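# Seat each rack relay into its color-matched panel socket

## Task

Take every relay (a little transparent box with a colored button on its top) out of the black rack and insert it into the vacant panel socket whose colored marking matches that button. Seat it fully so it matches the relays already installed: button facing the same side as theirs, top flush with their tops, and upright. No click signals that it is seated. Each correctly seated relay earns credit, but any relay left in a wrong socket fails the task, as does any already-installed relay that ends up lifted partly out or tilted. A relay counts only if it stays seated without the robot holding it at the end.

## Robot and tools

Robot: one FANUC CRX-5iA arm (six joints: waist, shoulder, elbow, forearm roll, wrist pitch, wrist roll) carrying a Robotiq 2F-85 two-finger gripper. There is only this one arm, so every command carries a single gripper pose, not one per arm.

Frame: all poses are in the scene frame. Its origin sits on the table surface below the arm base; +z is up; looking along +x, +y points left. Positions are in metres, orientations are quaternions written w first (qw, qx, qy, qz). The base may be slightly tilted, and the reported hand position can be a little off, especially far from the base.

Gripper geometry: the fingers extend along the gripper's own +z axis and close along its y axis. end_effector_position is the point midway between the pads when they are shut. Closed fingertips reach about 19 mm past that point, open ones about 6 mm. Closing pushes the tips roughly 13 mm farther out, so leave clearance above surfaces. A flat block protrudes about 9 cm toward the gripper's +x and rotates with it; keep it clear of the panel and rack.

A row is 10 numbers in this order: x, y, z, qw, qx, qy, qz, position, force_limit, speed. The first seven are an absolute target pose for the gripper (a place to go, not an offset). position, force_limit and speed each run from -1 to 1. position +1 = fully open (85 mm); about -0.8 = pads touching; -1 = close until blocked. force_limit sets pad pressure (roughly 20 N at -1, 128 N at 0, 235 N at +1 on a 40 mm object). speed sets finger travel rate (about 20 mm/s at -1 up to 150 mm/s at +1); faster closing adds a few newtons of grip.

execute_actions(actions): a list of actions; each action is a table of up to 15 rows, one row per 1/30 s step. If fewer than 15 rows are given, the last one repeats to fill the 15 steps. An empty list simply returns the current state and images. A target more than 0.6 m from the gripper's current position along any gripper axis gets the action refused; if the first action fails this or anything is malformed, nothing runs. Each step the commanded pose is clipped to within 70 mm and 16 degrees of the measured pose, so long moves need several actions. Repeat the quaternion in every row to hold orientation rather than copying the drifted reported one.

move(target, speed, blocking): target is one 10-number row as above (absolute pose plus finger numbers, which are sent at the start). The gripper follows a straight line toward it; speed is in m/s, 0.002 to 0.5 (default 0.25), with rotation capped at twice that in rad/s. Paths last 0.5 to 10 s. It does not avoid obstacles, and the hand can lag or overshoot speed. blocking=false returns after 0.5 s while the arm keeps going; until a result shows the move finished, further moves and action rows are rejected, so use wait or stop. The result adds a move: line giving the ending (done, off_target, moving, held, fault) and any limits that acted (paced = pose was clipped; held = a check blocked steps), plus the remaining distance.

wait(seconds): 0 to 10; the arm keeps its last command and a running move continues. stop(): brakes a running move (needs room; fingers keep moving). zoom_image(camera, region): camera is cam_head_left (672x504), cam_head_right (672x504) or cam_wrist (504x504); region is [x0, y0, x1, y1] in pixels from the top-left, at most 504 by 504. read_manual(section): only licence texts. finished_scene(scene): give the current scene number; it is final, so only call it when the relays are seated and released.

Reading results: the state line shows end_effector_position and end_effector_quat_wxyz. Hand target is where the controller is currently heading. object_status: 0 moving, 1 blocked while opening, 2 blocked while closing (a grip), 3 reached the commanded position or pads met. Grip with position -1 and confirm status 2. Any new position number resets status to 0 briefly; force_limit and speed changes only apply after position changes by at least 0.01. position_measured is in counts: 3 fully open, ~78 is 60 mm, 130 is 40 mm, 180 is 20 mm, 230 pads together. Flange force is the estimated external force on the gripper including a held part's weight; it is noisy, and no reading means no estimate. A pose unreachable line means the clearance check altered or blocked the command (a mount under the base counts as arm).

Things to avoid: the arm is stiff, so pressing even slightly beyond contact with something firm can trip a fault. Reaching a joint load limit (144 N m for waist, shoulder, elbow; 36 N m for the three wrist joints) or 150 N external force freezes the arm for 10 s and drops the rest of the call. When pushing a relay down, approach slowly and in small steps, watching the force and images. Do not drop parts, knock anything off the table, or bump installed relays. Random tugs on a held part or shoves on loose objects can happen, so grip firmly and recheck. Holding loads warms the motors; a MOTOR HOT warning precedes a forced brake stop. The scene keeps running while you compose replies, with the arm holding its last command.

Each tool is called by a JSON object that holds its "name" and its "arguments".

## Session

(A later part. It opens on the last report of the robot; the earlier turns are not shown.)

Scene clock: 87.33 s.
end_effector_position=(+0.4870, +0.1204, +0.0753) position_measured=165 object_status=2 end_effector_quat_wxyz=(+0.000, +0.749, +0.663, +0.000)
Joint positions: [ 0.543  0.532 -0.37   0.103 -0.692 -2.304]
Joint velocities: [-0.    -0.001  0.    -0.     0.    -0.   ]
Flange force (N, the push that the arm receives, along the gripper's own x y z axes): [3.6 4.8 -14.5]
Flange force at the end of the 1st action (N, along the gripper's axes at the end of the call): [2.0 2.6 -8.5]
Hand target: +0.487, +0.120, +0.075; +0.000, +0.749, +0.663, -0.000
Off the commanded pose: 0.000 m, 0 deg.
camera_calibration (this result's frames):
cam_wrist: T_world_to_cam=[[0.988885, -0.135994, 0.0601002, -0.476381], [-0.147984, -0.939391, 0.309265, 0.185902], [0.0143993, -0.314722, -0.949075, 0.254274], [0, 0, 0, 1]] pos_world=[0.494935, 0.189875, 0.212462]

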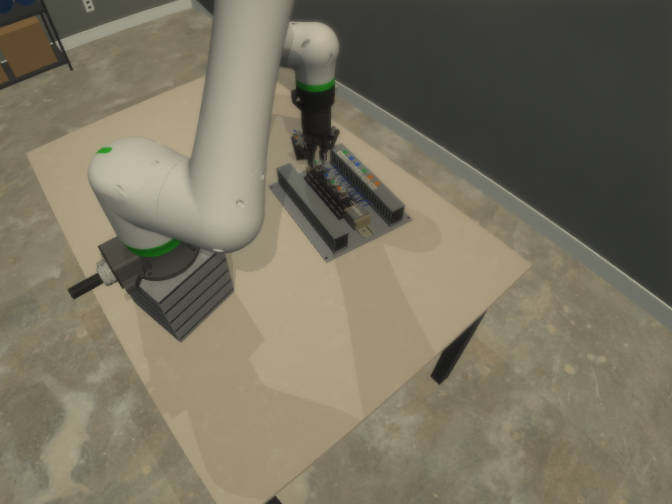

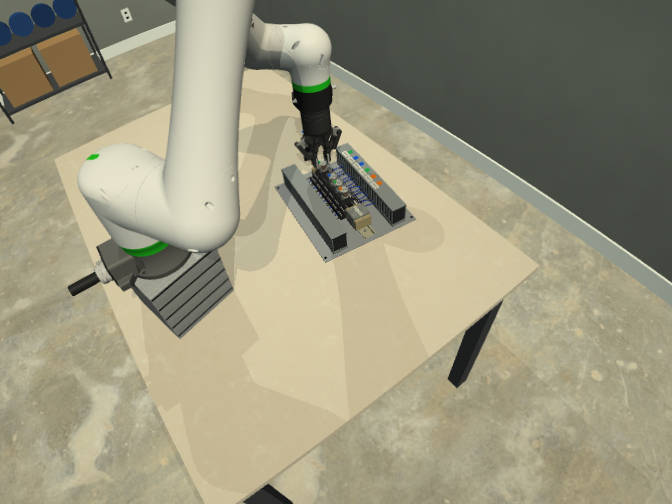

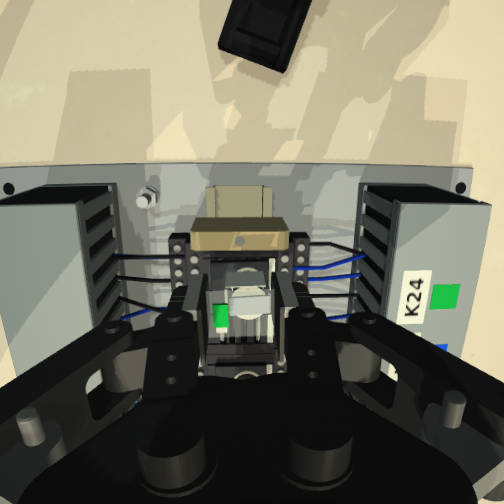

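Soft entry. Shift slightly +gy, +gx.

{"name": "execute_actions", "arguments": {"actions": [[[0.4872,0.1206,0.0745,0,0.749,0.6626,0,-1,-0.5,-0.5]],[[0.4872,0.1206,0.0735,0,0.749,0.6626,0,-1,-0.5,-0.5]],[[0.4872,0.1206,0.0722,0,0.749,0.6626,0,-1,-0.5,-0.5]]]}}

Scene clock: 91.60 s.
end_effector_position=(+0.4872, +0.1206, +0.0722) position_measured=165 object_status=2 end_effector_quat_wxyz=(+0.000, +0.749, +0.663, +0.000)
Joint positions: [ 0.543  0.538 -0.37   0.104 -0.686 -2.305]
Joint velocities: [-0.    -0.    -0.     0.001  0.001 -0.   ]
Flange force (N, the push that the arm receives, along the gripper's own x y z axes): [4.6 -1.6 -30.2]
Flange force at the end of the 1st action (N, along the gripper's axes at the end of the call): [0.9 -4.4 -33.6]
Flange force at the end of the 2nd action (N, along the gripper's axes at the end of the call): [3.6 -3.9 -31.9]
Hand target: +0.487, +0.121, +0.072; +0.000, +0.749, +0.663, -0.000
Off the commanded pose: 0.000 m, 0 deg.
camera_calibration (this result's frames):
cam_wrist: T_world_to_cam=[[0.988885, -0.136, 0.0600935, -0.476367], [-0.147987, -0.93939, 0.309268, 0.187075], [0.0143907, -0.314724, -0.949074, 0.251419], [0, 0, 0, 1]] pos_world=[0.495139, 0.190078, 0.209386]

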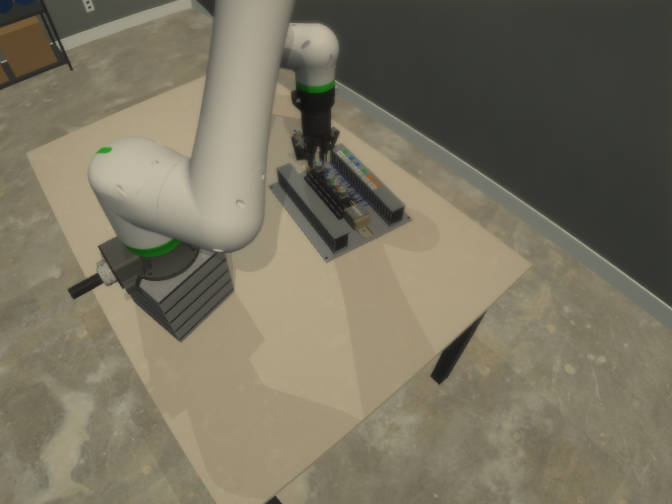

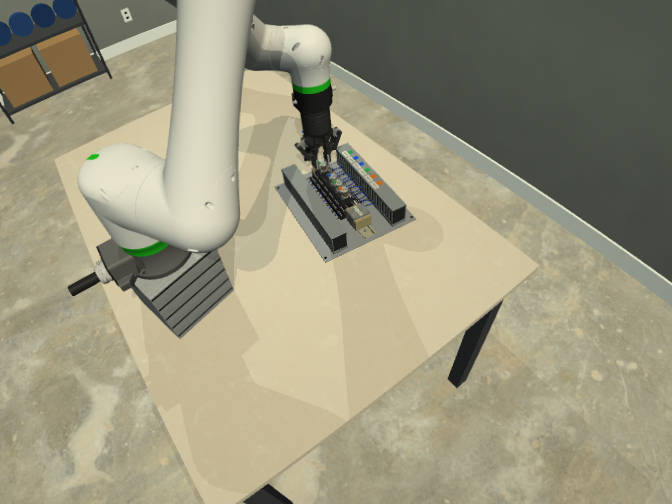

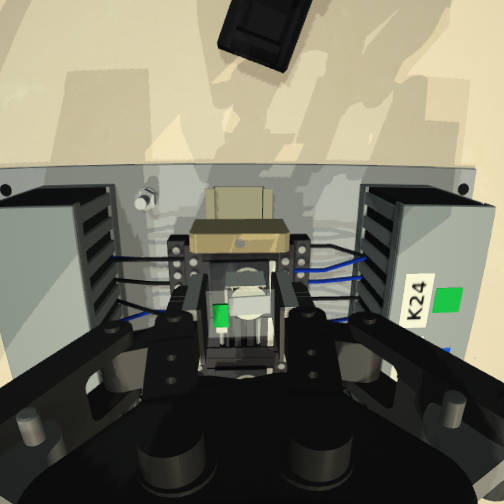

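{"name": "execute_actions", "arguments": {"actions": [[[0.4872,0.1206,0.0710,0,0.749,0.6626,0,-1,-0.5,-0.5]],[[0.4872,0.1206,0.0704,0,0.749,0.6626,0,-1,-0.5,-0.5]],[[0.4872,0.1206,0.0699,0,0.749,0.6626,0,-1,-0.5,-0.5]]]}}

Scene clock: 96.67 s.
end_effector_position=(+0.4873, +0.1206, +0.0699) position_measured=165 object_status=2 end_effector_quat_wxyz=(+0.000, +0.749, +0.663, +0.000)
Joint positions: [ 0.543  0.543 -0.37   0.104 -0.681 -2.306]
Joint velocities: [-0.    -0.001  0.001 -0.    -0.     0.   ]
Flange force (N, the push that the arm receives, along the gripper's own x y z axes): [8.2 -20.9 -100.7]
Flange force at the end of the 1st action (N, along the gripper's axes at the end of the call): [4.5 -0.9 -28.7]
Flange force at the end of the 2nd action (N, along the gripper's axes at the end of the call): [7.9 -11.0 -56.4]
Hand target: +0.487, +0.121, +0.070; +0.000, +0.749, +0.663, +0.000
Off the commanded pose: 0.000 m, 0 deg.
camera_calibration (this result's frames):
cam_wrist: T_world_to_cam=[[0.988877, -0.136001, 0.0602121, -0.47628], [-0.148024, -0.939412, 0.309184, 0.187824], [0.0145147, -0.314657, -0.949094, 0.249219], [0, 0, 0, 1]] pos_world=[0.495168, 0.190088, 0.207139]

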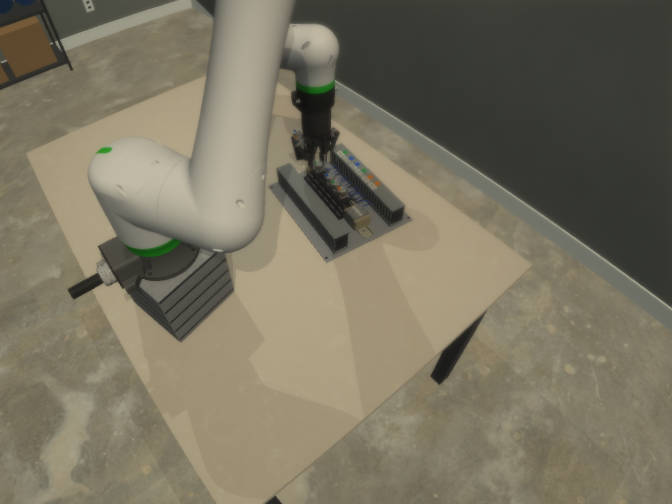

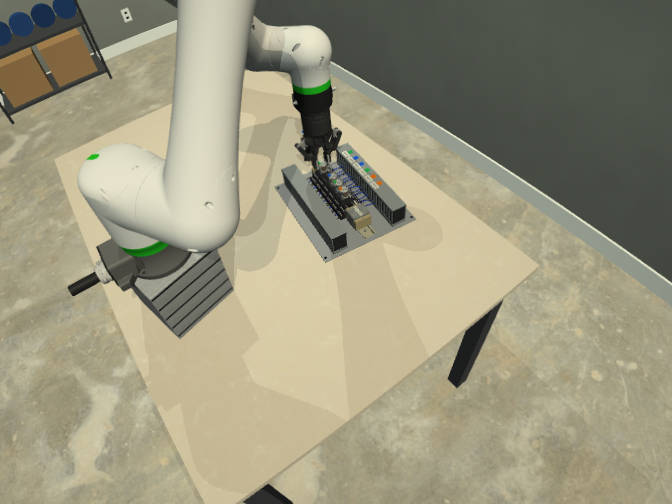

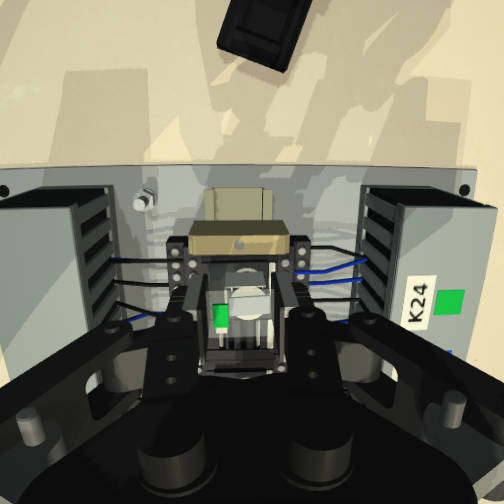

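Seated. Release, lift, go to orange.

{"name": "execute_actions", "arguments": {"actions": [[[0.4872,0.1206,0.0704,0,0.749,0.6626,0,0.1,-0.5,0]]]}}

{"name": "move", "arguments": {"target": [0.4872,0.1206,0.125,0,0.749,0.6626,0,0.1,-0.5,0], "speed": 0.12}}

{"name": "move", "arguments": {"target": [0.530,0.267,0.085,0,0.857,0.515,0,0.1,-0.5,0], "speed": 0.15}}

{"name": "zoom_image", "arguments": {"camera": "cam_wrist", "region": [150,200,330,380]}}

Scene clock: 102.03 s.
end_effector_position=(+0.4871, +0.1205, +0.0703) position_measured=117 object_status=0 end_effector_quat_wxyz=(-0.000, +0.749, +0.662, -0.000)
Joint positions: [ 0.543  0.542 -0.37   0.104 -0.682 -2.306]
Joint velocities: [-0.    -0.003  0.001  0.    -0.     0.   ]
Flange force (N, the push that the arm receives, along the gripper's own x y z axes): [-0.6 -3.8 0.2]
Hand target: +0.487, +0.121, +0.070; +0.000, +0.749, +0.663, +0.000
Off the commanded pose: 0.000 m, 0 deg.
camera_calibration (this result's frames):
cam_wrist: T_world_to_cam=[[0.988871, -0.136232, 0.0597885, -0.476075], [-0.148114, -0.939299, 0.309484, 0.187552], [0.0139976, -0.314895, -0.949023, 0.249742], [0, 0, 0, 1]] pos_world=[0.49506, 0.189953, 0.20743]

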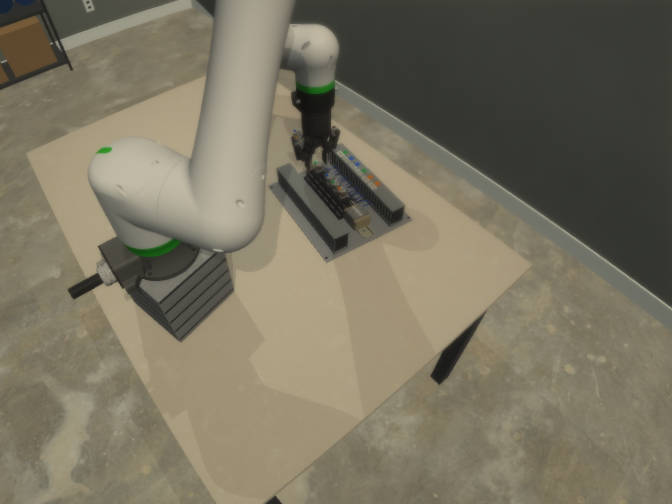

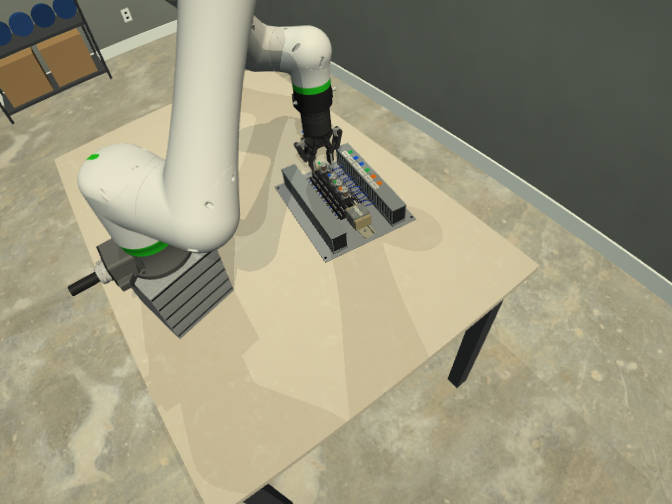

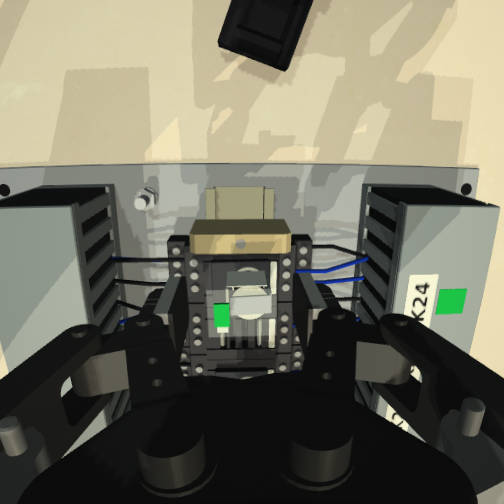

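Scene clock: 102.83 s.
end_effector_position=(+0.4872, +0.1206, +0.1249) position_measured=117 object_status=3 end_effector_quat_wxyz=(-0.000, +0.749, +0.663, -0.000)
Joint positions: [ 0.551  0.44  -0.35   0.091 -0.804 -2.295]
Joint velocities: [ 0.    -0.001  0.     0.001 -0.     0.   ]
Flange force (N, the push that the arm receives, along the gripper's own x y z axes): [0.7 2.2 0.1]
Hand target: +0.487, +0.121, +0.125; -0.000, +0.749, +0.663, +0.000
Off the commanded pose: 0.000 m, 0 deg.
move: done
camera_calibration (this result's frames):
cam_wrist: T_world_to_cam=[[0.9889, -0.135962, 0.0599259, -0.479504], [-0.147897, -0.939409, 0.309252, 0.170772], [0.0142486, -0.314682, -0.94909, 0.301495], [0, 0, 0, 1]] pos_world=[0.495142, 0.190106, 0.262069]

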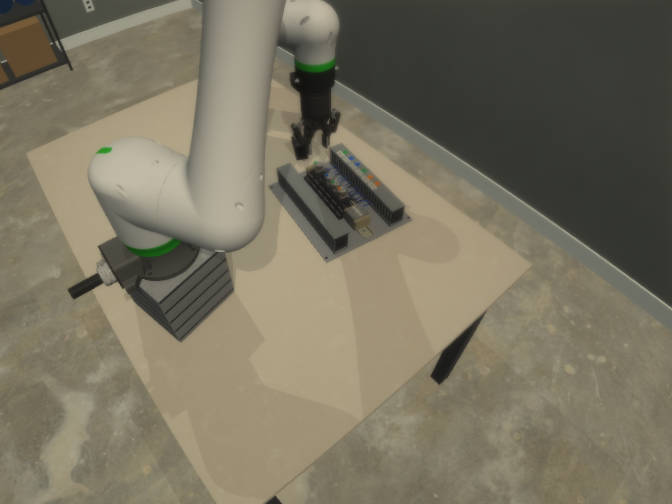

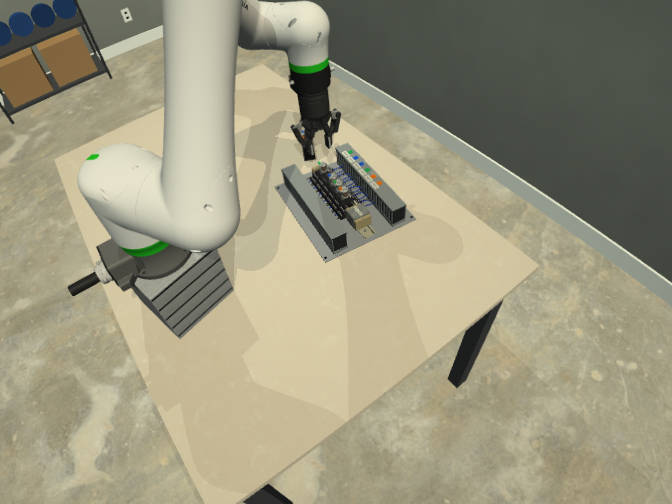

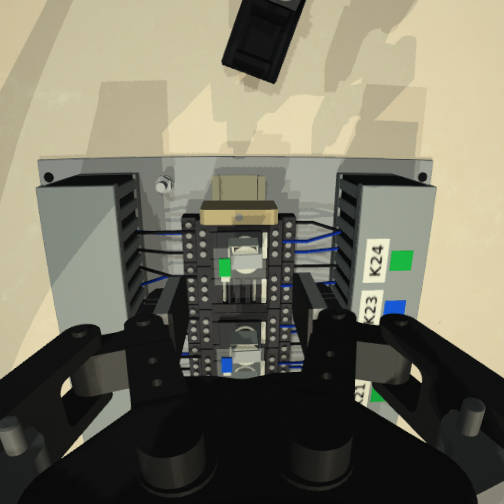

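Scene clock: 104.40 s.
end_effector_position=(+0.5306, +0.2666, +0.0850) position_measured=117 object_status=3 end_effector_quat_wxyz=(+0.000, +0.857, +0.515, +0.000)
Joint positions: [ 0.72   0.7   -0.06   0.082 -0.844 -2.824]
Joint velocities: [ 0.     0.002  0.     0.    -0.    -0.   ]
Flange force (N, the push that the arm receives, along the gripper's own x y z axes): [-0.2 -0.2 0.1]
Hand target: +0.531, +0.267, +0.085; +0.000, +0.857, +0.515, -0.000
Off the commanded pose: 0.001 m, 0 deg.
move: done
camera_calibration (this result's frames):
cam_wrist: T_world_to_cam=[[0.874534, -0.481165, 0.0605821, -0.347542], [-0.474746, -0.823895, 0.309536, 0.46927], [-0.0990246, -0.299461, -0.948956, 0.365036], [0, 0, 0, 1]] pos_world=[0.562869, 0.328718, 0.222202]

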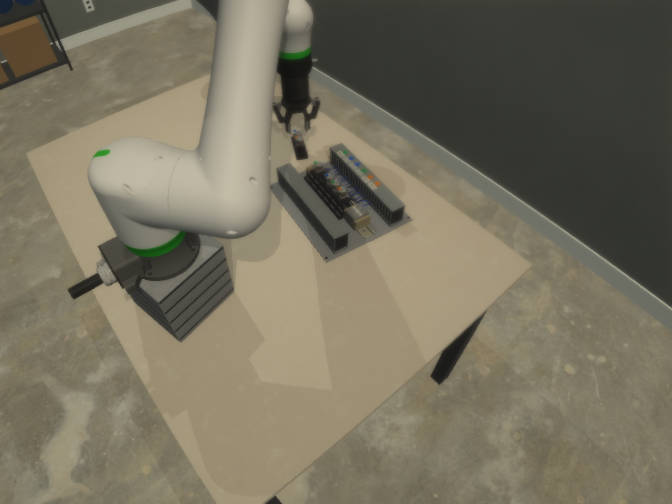

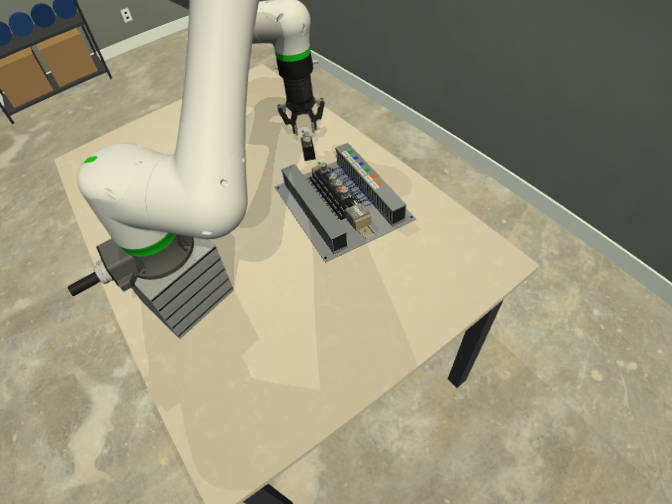

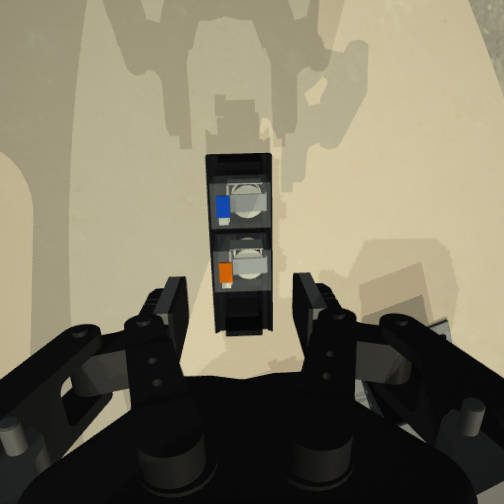

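Region (150, 200, 330, 380) of cam_wrist's 504x504 image, scaled by 2.800, with more detail than that image has.

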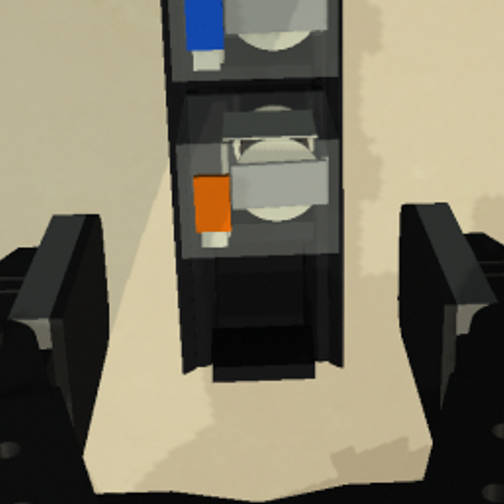

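{"name": "move", "arguments": {"target": [0.5337,0.2698,0.05,0,0.8526,0.5225,0,0.1,-0.5,0], "speed": 0.06}}

{"name": "zoom_image", "arguments": {"camera": "cam_wrist", "region": [150,200,330,380]}}

Scene clock: 110.50 s.
end_effector_position=(+0.5337, +0.2698, +0.0501) position_measured=117 object_status=3 end_effector_quat_wxyz=(+0.000, +0.853, +0.523, +0.000)
Joint positions: [ 0.717  0.766 -0.05   0.086 -0.788 -2.809]
Joint velocities: [ 0.     0.    -0.    -0.001  0.    -0.   ]
Flange force (N, the push that the arm receives, along the gripper's own x y z axes): [-0.7 -0.3 1.2]
Hand target: +0.534, +0.270, +0.050; +0.000, +0.853, +0.523, +0.000
Off the commanded pose: 0.000 m, 0 deg.
move: done
camera_calibration (this result's frames):
cam_wrist: T_world_to_cam=[[0.882778, -0.465924, 0.0601438, -0.355107], [-0.460284, -0.832173, 0.309235, 0.478694], [-0.09403, -0.300669, -0.949082, 0.330771], [0, 0, 0, 1]] pos_world=[0.564918, 0.332356, 0.187258]

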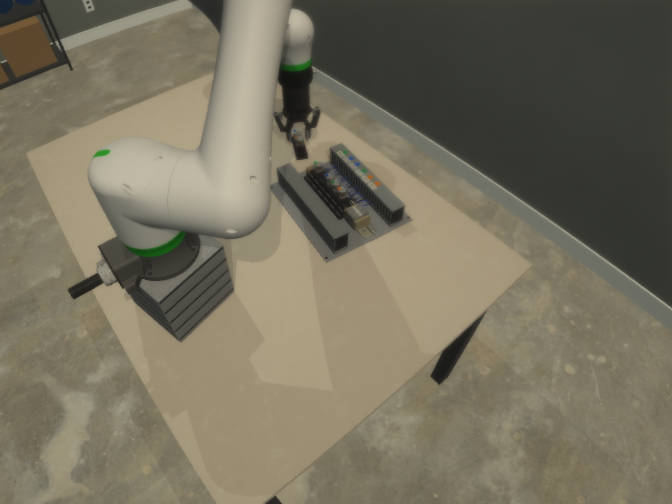

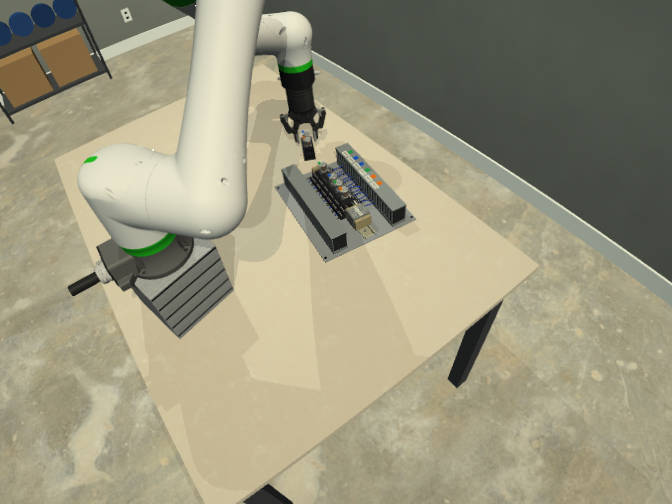

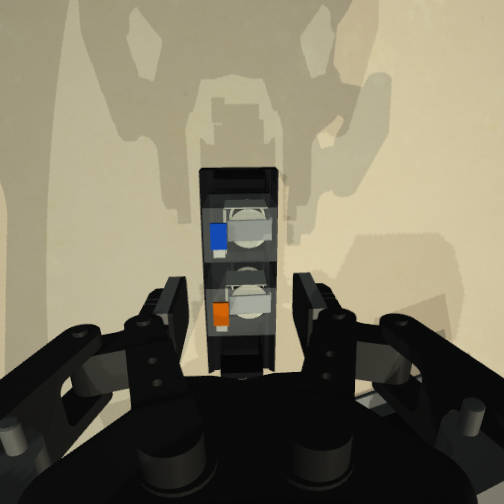

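Region (150, 200, 330, 380) of cam_wrist's 504x504 image, scaled by 2.800, with more detail than that image has.

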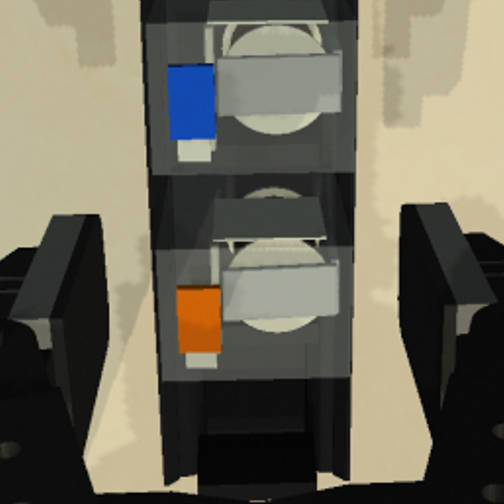

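{"name": "execute_actions", "arguments": {"actions": [[[0.5341,0.2700,0.05,0,0.8526,0.5225,0,-1,-0.5,-0.5]],[[0.5341,0.2700,0.05,0,0.8526,0.5225,0,-1,-0.5,-0.5]]]}}

{"name": "move", "arguments": {"target": [0.5341,0.2700,0.13,0,0.8526,0.5225,0,-1,-0.5,-0.5], "speed": 0.12}}

{"name": "move", "arguments": {"target": [0.4672,-0.0314,0.13,0,0.749,0.6626,0,-1,-0.5,-0.5], "speed": 0.2}}

{"name": "move", "arguments": {"target": [0.4672,-0.0314,0.085,0,0.749,0.6626,0,-1,-0.5,-0.5], "speed": 0.06}}

{"name": "zoom_image", "arguments": {"camera": "cam_wrist", "region": [150,110,330,380]}}

Scene clock: 123.23 s.
end_effector_position=(+0.5341, +0.2700, +0.0500) position_measured=165 object_status=2 end_effector_quat_wxyz=(-0.000, +0.853, +0.523, +0.000)
Joint positions: [ 0.717  0.767 -0.049  0.086 -0.789 -2.809]
Joint velocities: [-0.     0.    -0.    -0.001 -0.001 -0.001]
Flange force (N, the push that the arm receives, along the gripper's own x y z axes): [1.0 -0.1 -8.3]
Flange force at the end of the 1st action (N, along the gripper's axes at the end of the call): [-0.7 -1.8 -8.7]
Hand target: +0.534, +0.270, +0.050; -0.000, +0.853, +0.523, -0.000
Off the commanded pose: 0.000 m, 0 deg.
camera_calibration (this result's frames):
cam_wrist: T_world_to_cam=[[0.882789, -0.465913, 0.0600748, -0.355348], [-0.46025, -0.832183, 0.30926, 0.479066], [-0.0940953, -0.300661, -0.949078, 0.330857], [0, 0, 0, 1]] pos_world=[0.565319, 0.332585, 0.187201]

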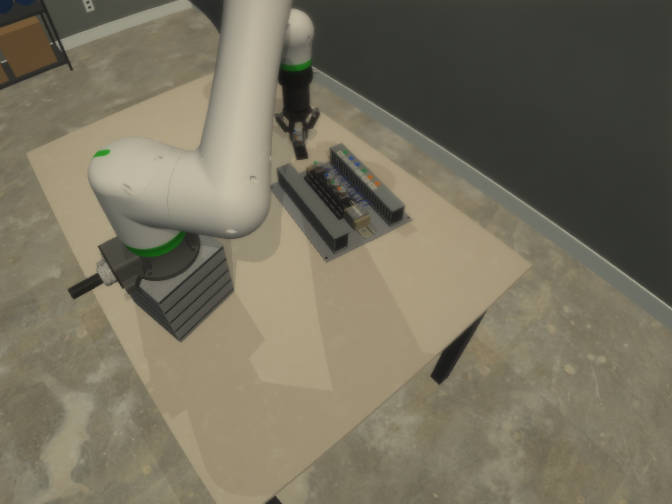

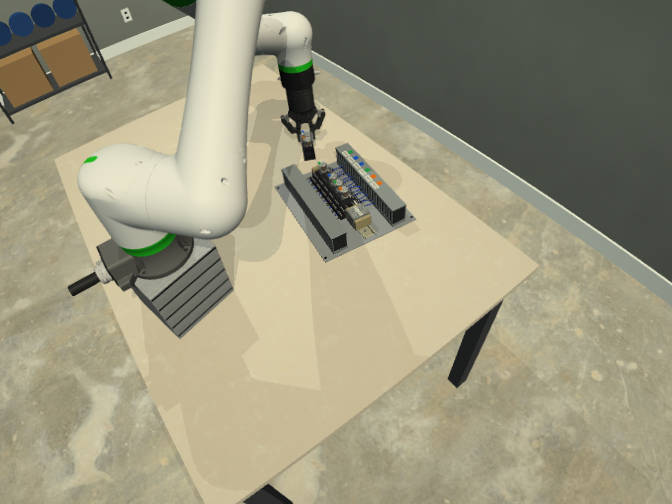

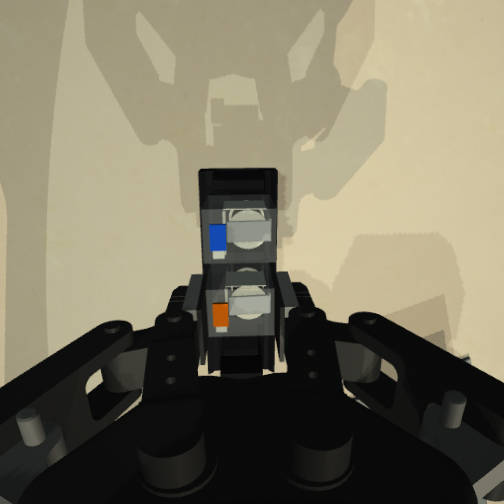

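Scene clock: 124.23 s.
end_effector_position=(+0.5341, +0.2700, +0.1299) position_measured=165 object_status=2 end_effector_quat_wxyz=(-0.000, +0.853, +0.523, -0.000)
Joint positions: [ 0.725  0.642 -0.027  0.075 -0.936 -2.801]
Joint velocities: [-0.    -0.001 -0.    -0.    -0.    -0.   ]
Flange force (N, the push that the arm receives, along the gripper's own x y z axes): [0.6 -1.4 -0.1]
Hand target: +0.534, +0.270, +0.130; -0.000, +0.853, +0.523, -0.000
Off the commanded pose: 0.000 m, 0 deg.
move: done
camera_calibration (this result's frames):
cam_wrist: T_world_to_cam=[[0.882829, -0.46586, 0.0599005, -0.360119], [-0.460141, -0.832216, 0.309333, 0.454331], [-0.0942555, -0.30065, -0.949066, 0.406722], [0, 0, 0, 1]] pos_world=[0.565315, 0.332618, 0.267037]

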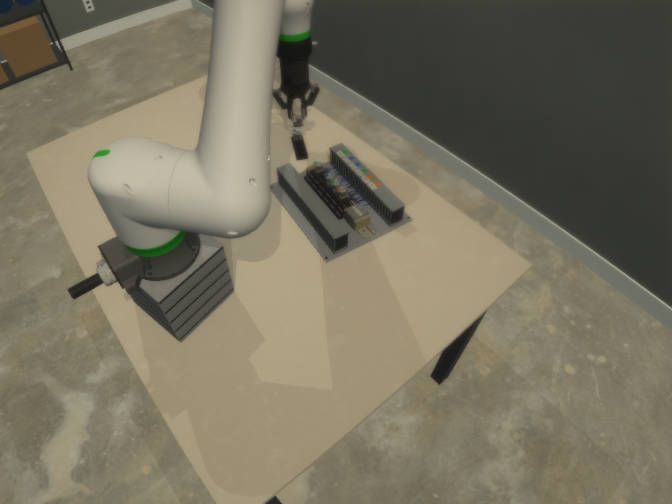

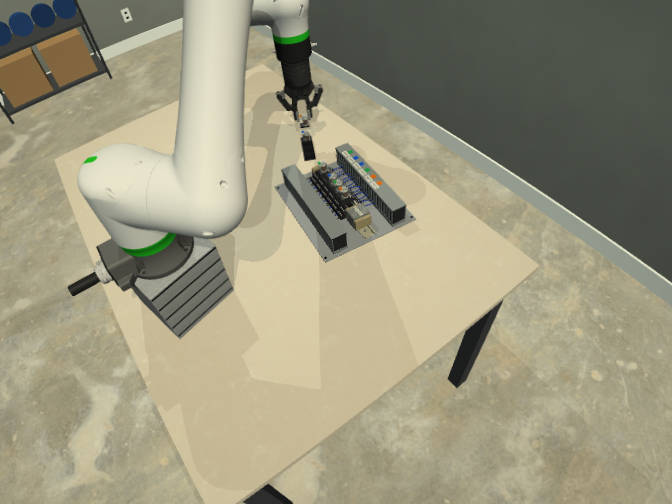

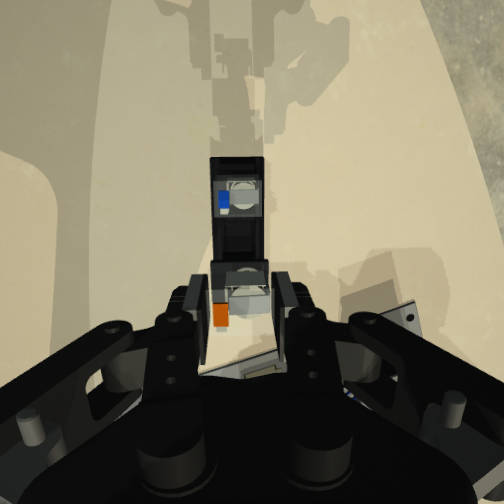

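Scene clock: 126.17 s.
end_effector_position=(+0.4658, -0.0305, +0.1301) position_measured=165 object_status=2 end_effector_quat_wxyz=(-0.001, +0.749, +0.663, +0.000)
Joint positions: [ 0.268  0.333 -0.464  0.095 -0.779 -2.017]
Joint velocities: [-0.001  0.     0.002 -0.001 -0.001  0.001]
Flange force (N, the push that the arm receives, along the gripper's own x y z axes): [-2.4 -6.7 1.8]
Hand target: +0.466, -0.031, +0.130; -0.001, +0.749, +0.663, +0.000
Off the commanded pose: 0.002 m, 0 deg.
move: done
camera_calibration (this result's frames):
cam_wrist: T_world_to_cam=[[0.988908, -0.136171, 0.0593244, -0.479174], [-0.147888, -0.939849, 0.307917, 0.0241669], [0.0138267, -0.313274, -0.949562, 0.259447], [0, 0, 0, 1]] pos_world=[0.473846, 0.0387418, 0.267347]

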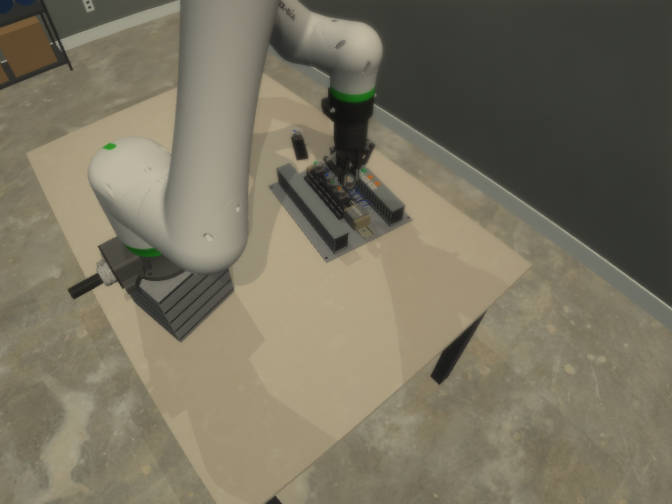

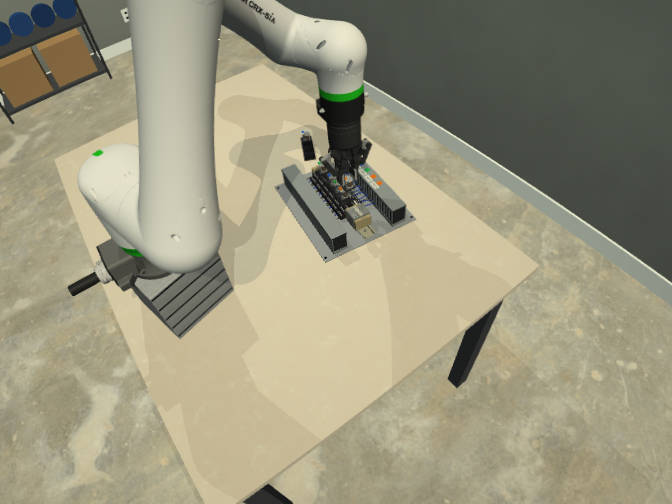

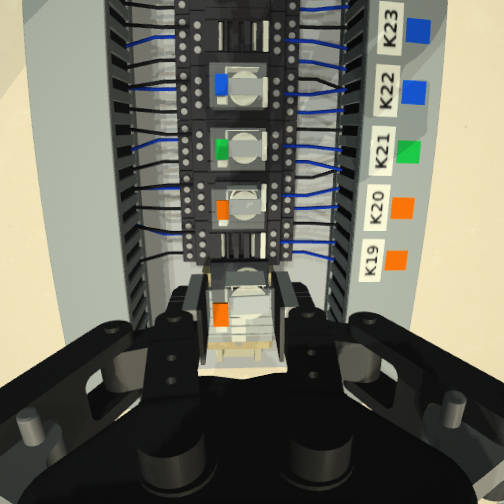

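Scene clock: 127.20 s.
end_effector_position=(+0.4672, -0.0314, +0.0851) position_measured=165 object_status=2 end_effector_quat_wxyz=(+0.000, +0.749, +0.663, -0.000)
Joint positions: [ 0.259  0.425 -0.481  0.111 -0.669 -2.027]
Joint velocities: [0.    0.    0.    0.    0.001 0.   ]
Flange force (N, the push that the arm receives, along the gripper's own x y z axes): [-0.3 -0.5 1.1]
Hand target: +0.467, -0.031, +0.085; +0.000, +0.749, +0.663, -0.000
Off the commanded pose: 0.000 m, 0 deg.
move: done
camera_calibration (this result's frames):
cam_wrist: T_world_to_cam=[[0.988873, -0.136065, 0.0601354, -0.477993], [-0.148063, -0.939356, 0.309335, 0.0373229], [0.0143989, -0.314796, -0.94905, 0.216072], [0, 0, 0, 1]] pos_world=[0.47509, 0.03804, 0.222262]

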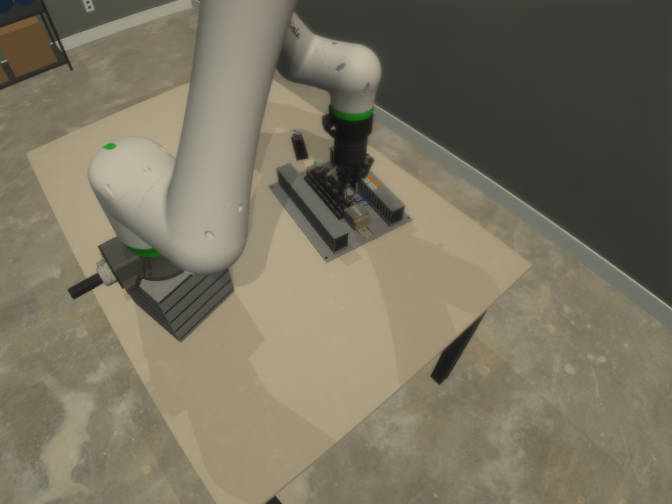

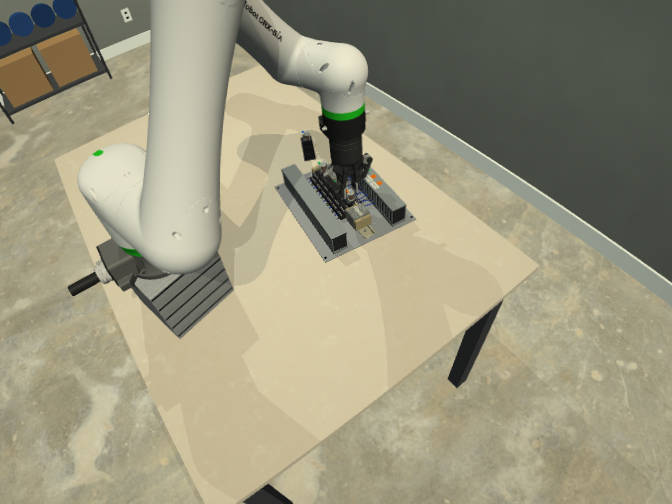

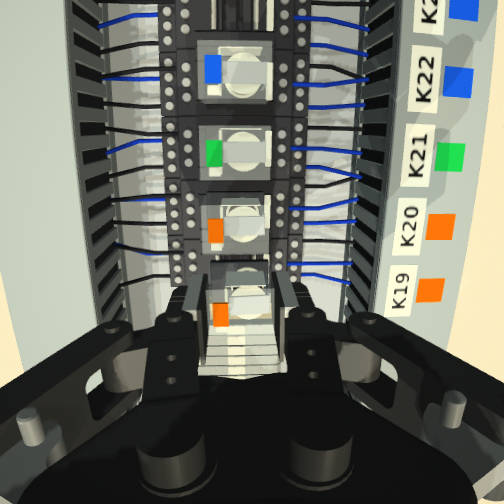

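Region (150, 110, 330, 380) of cam_wrist's 504x504 image, scaled by 1.867, with more detail than that image has.

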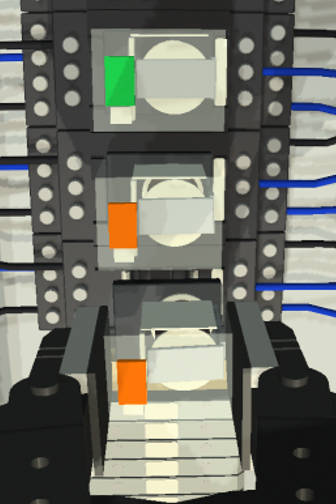

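{"name": "move", "arguments": {"target": [0.4651,-0.0316,0.079,0,0.7547,0.6561,0,-1,-0.5,-0.5], "speed": 0.02}}

{"name": "zoom_image", "arguments": {"camera": "cam_wrist", "region": [150,110,330,380]}}

Scene clock: 142.87 s.
end_effector_position=(+0.4651, -0.0316, +0.0790) position_measured=165 object_status=2 end_effector_quat_wxyz=(+0.000, +0.755, +0.656, +0.000)
Joint positions: [ 0.258  0.434 -0.489  0.113 -0.652 -2.047]
Joint velocities: [ 0.     0.001  0.     0.001 -0.    -0.   ]
Flange force (N, the push that the arm receives, along the gripper's own x y z axes): [0.4 0.6 1.0]
Hand target: +0.465, -0.032, +0.079; +0.000, +0.755, +0.656, -0.000
Off the commanded pose: 0.000 m, 0 deg.
move: done
camera_calibration (this result's frames):
cam_wrist: T_world_to_cam=[[0.986381, -0.153104, 0.0600892, -0.474988], [-0.164231, -0.936681, 0.309283, 0.0463476], [0.00893187, -0.31494, -0.94907, 0.212832], [0, 0, 0, 1]] pos_world=[0.47423, 0.0377196, 0.2162]

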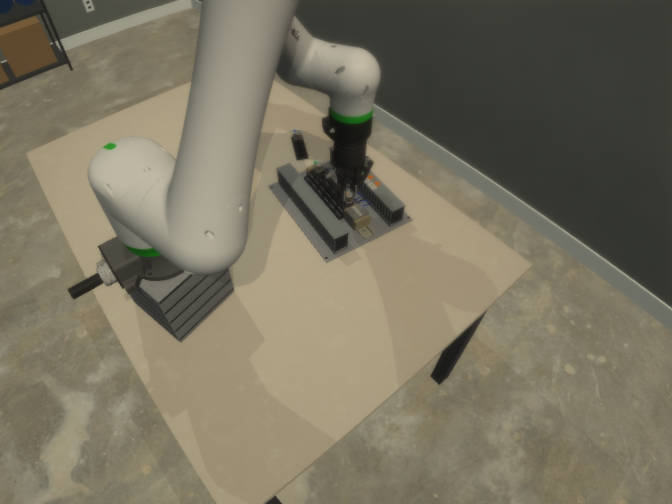

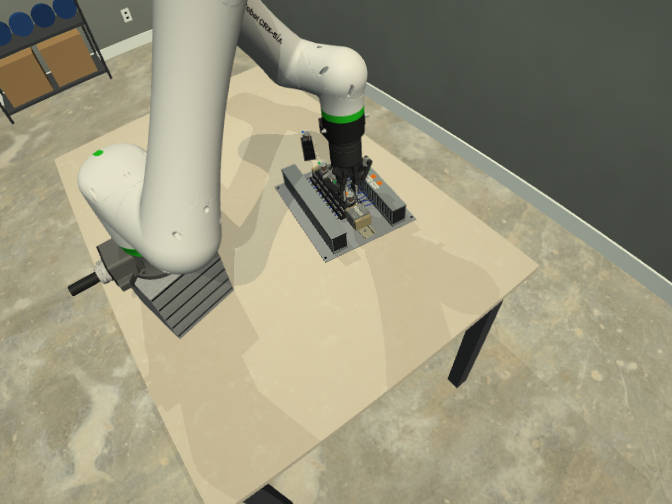

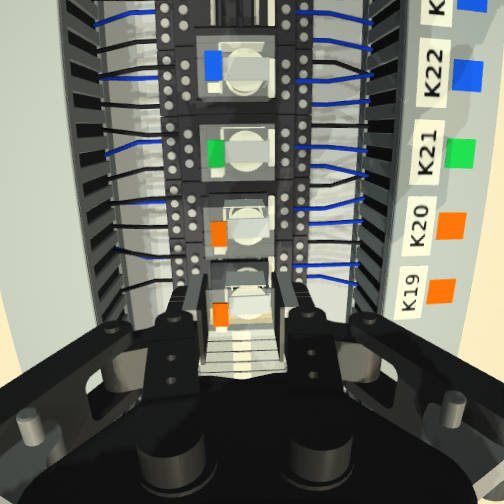

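Region (150, 110, 330, 380) of cam_wrist's 504x504 image, scaled by 1.867, with more detail than that image has.

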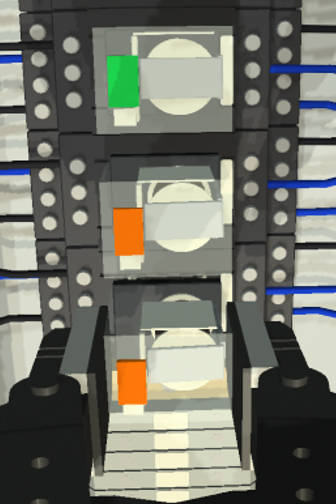

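{"name": "execute_actions", "arguments": {"actions": [[[0.4652,-0.0316,0.0772,0,0.7547,0.6561,0,-1,-0.5,-0.5]],[[0.4652,-0.0316,0.0764,0,0.7547,0.6561,0,-1,-0.5,-0.5]],[[0.4652,-0.0316,0.0758,0,0.7547,0.6561,0,-1,-0.5,-0.5]]]}}

Scene clock: 151.70 s.
end_effector_position=(+0.4652, -0.0316, +0.0758) position_measured=165 object_status=2 end_effector_quat_wxyz=(+0.000, +0.755, +0.656, +0.000)
Joint positions: [ 0.258  0.441 -0.49   0.114 -0.644 -2.048]
Joint velocities: [ 0.     0.     0.    -0.001  0.001  0.001]
Flange force (N, the push that the arm receives, along the gripper's own x y z axes): [0.0 -0.8 -0.1]
Flange force at the end of the 1st action (N, along the gripper's axes at the end of the call): [0.4 -0.1 0.1]
Flange force at the end of the 2nd action (N, along the gripper's axes at the end of the call): [-0.3 0.3 0.3]
Hand target: +0.465, -0.032, +0.076; +0.000, +0.755, +0.656, -0.000
Off the commanded pose: 0.000 m, 0 deg.
camera_calibration (this result's frames):
cam_wrist: T_world_to_cam=[[0.986386, -0.153082, 0.0600789, -0.474895], [-0.164207, -0.936688, 0.309276, 0.0473532], [0.00893061, -0.314931, -0.949073, 0.209786], [0, 0, 0, 1]] pos_world=[0.474332, 0.0377251, 0.212988]

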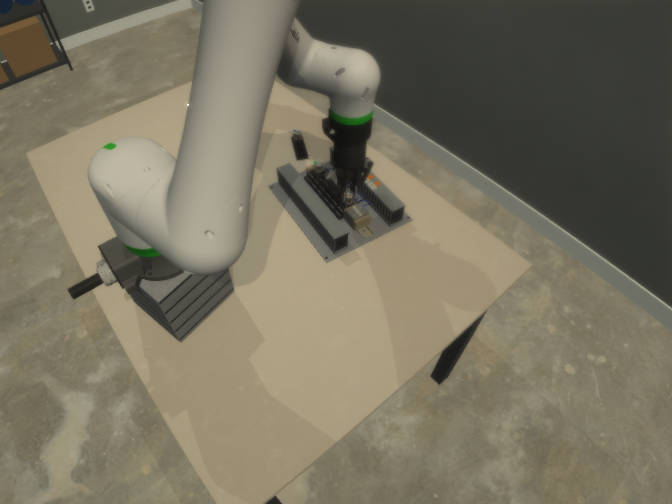

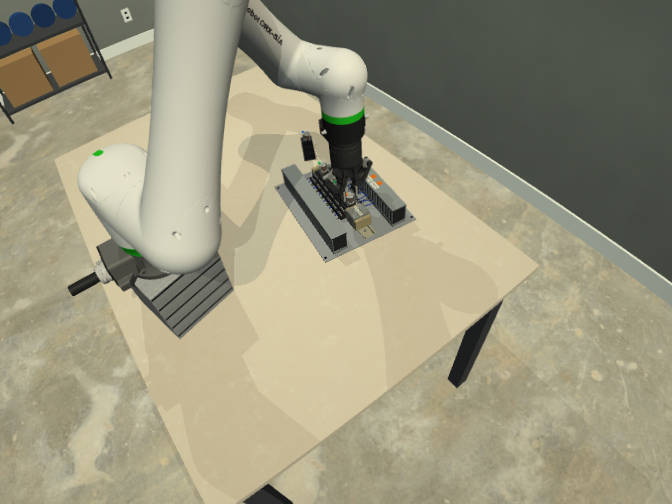

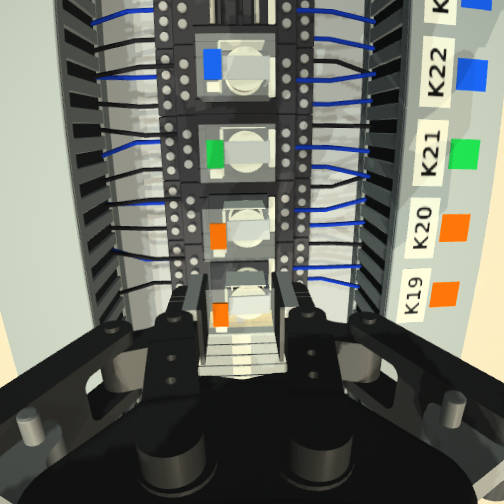

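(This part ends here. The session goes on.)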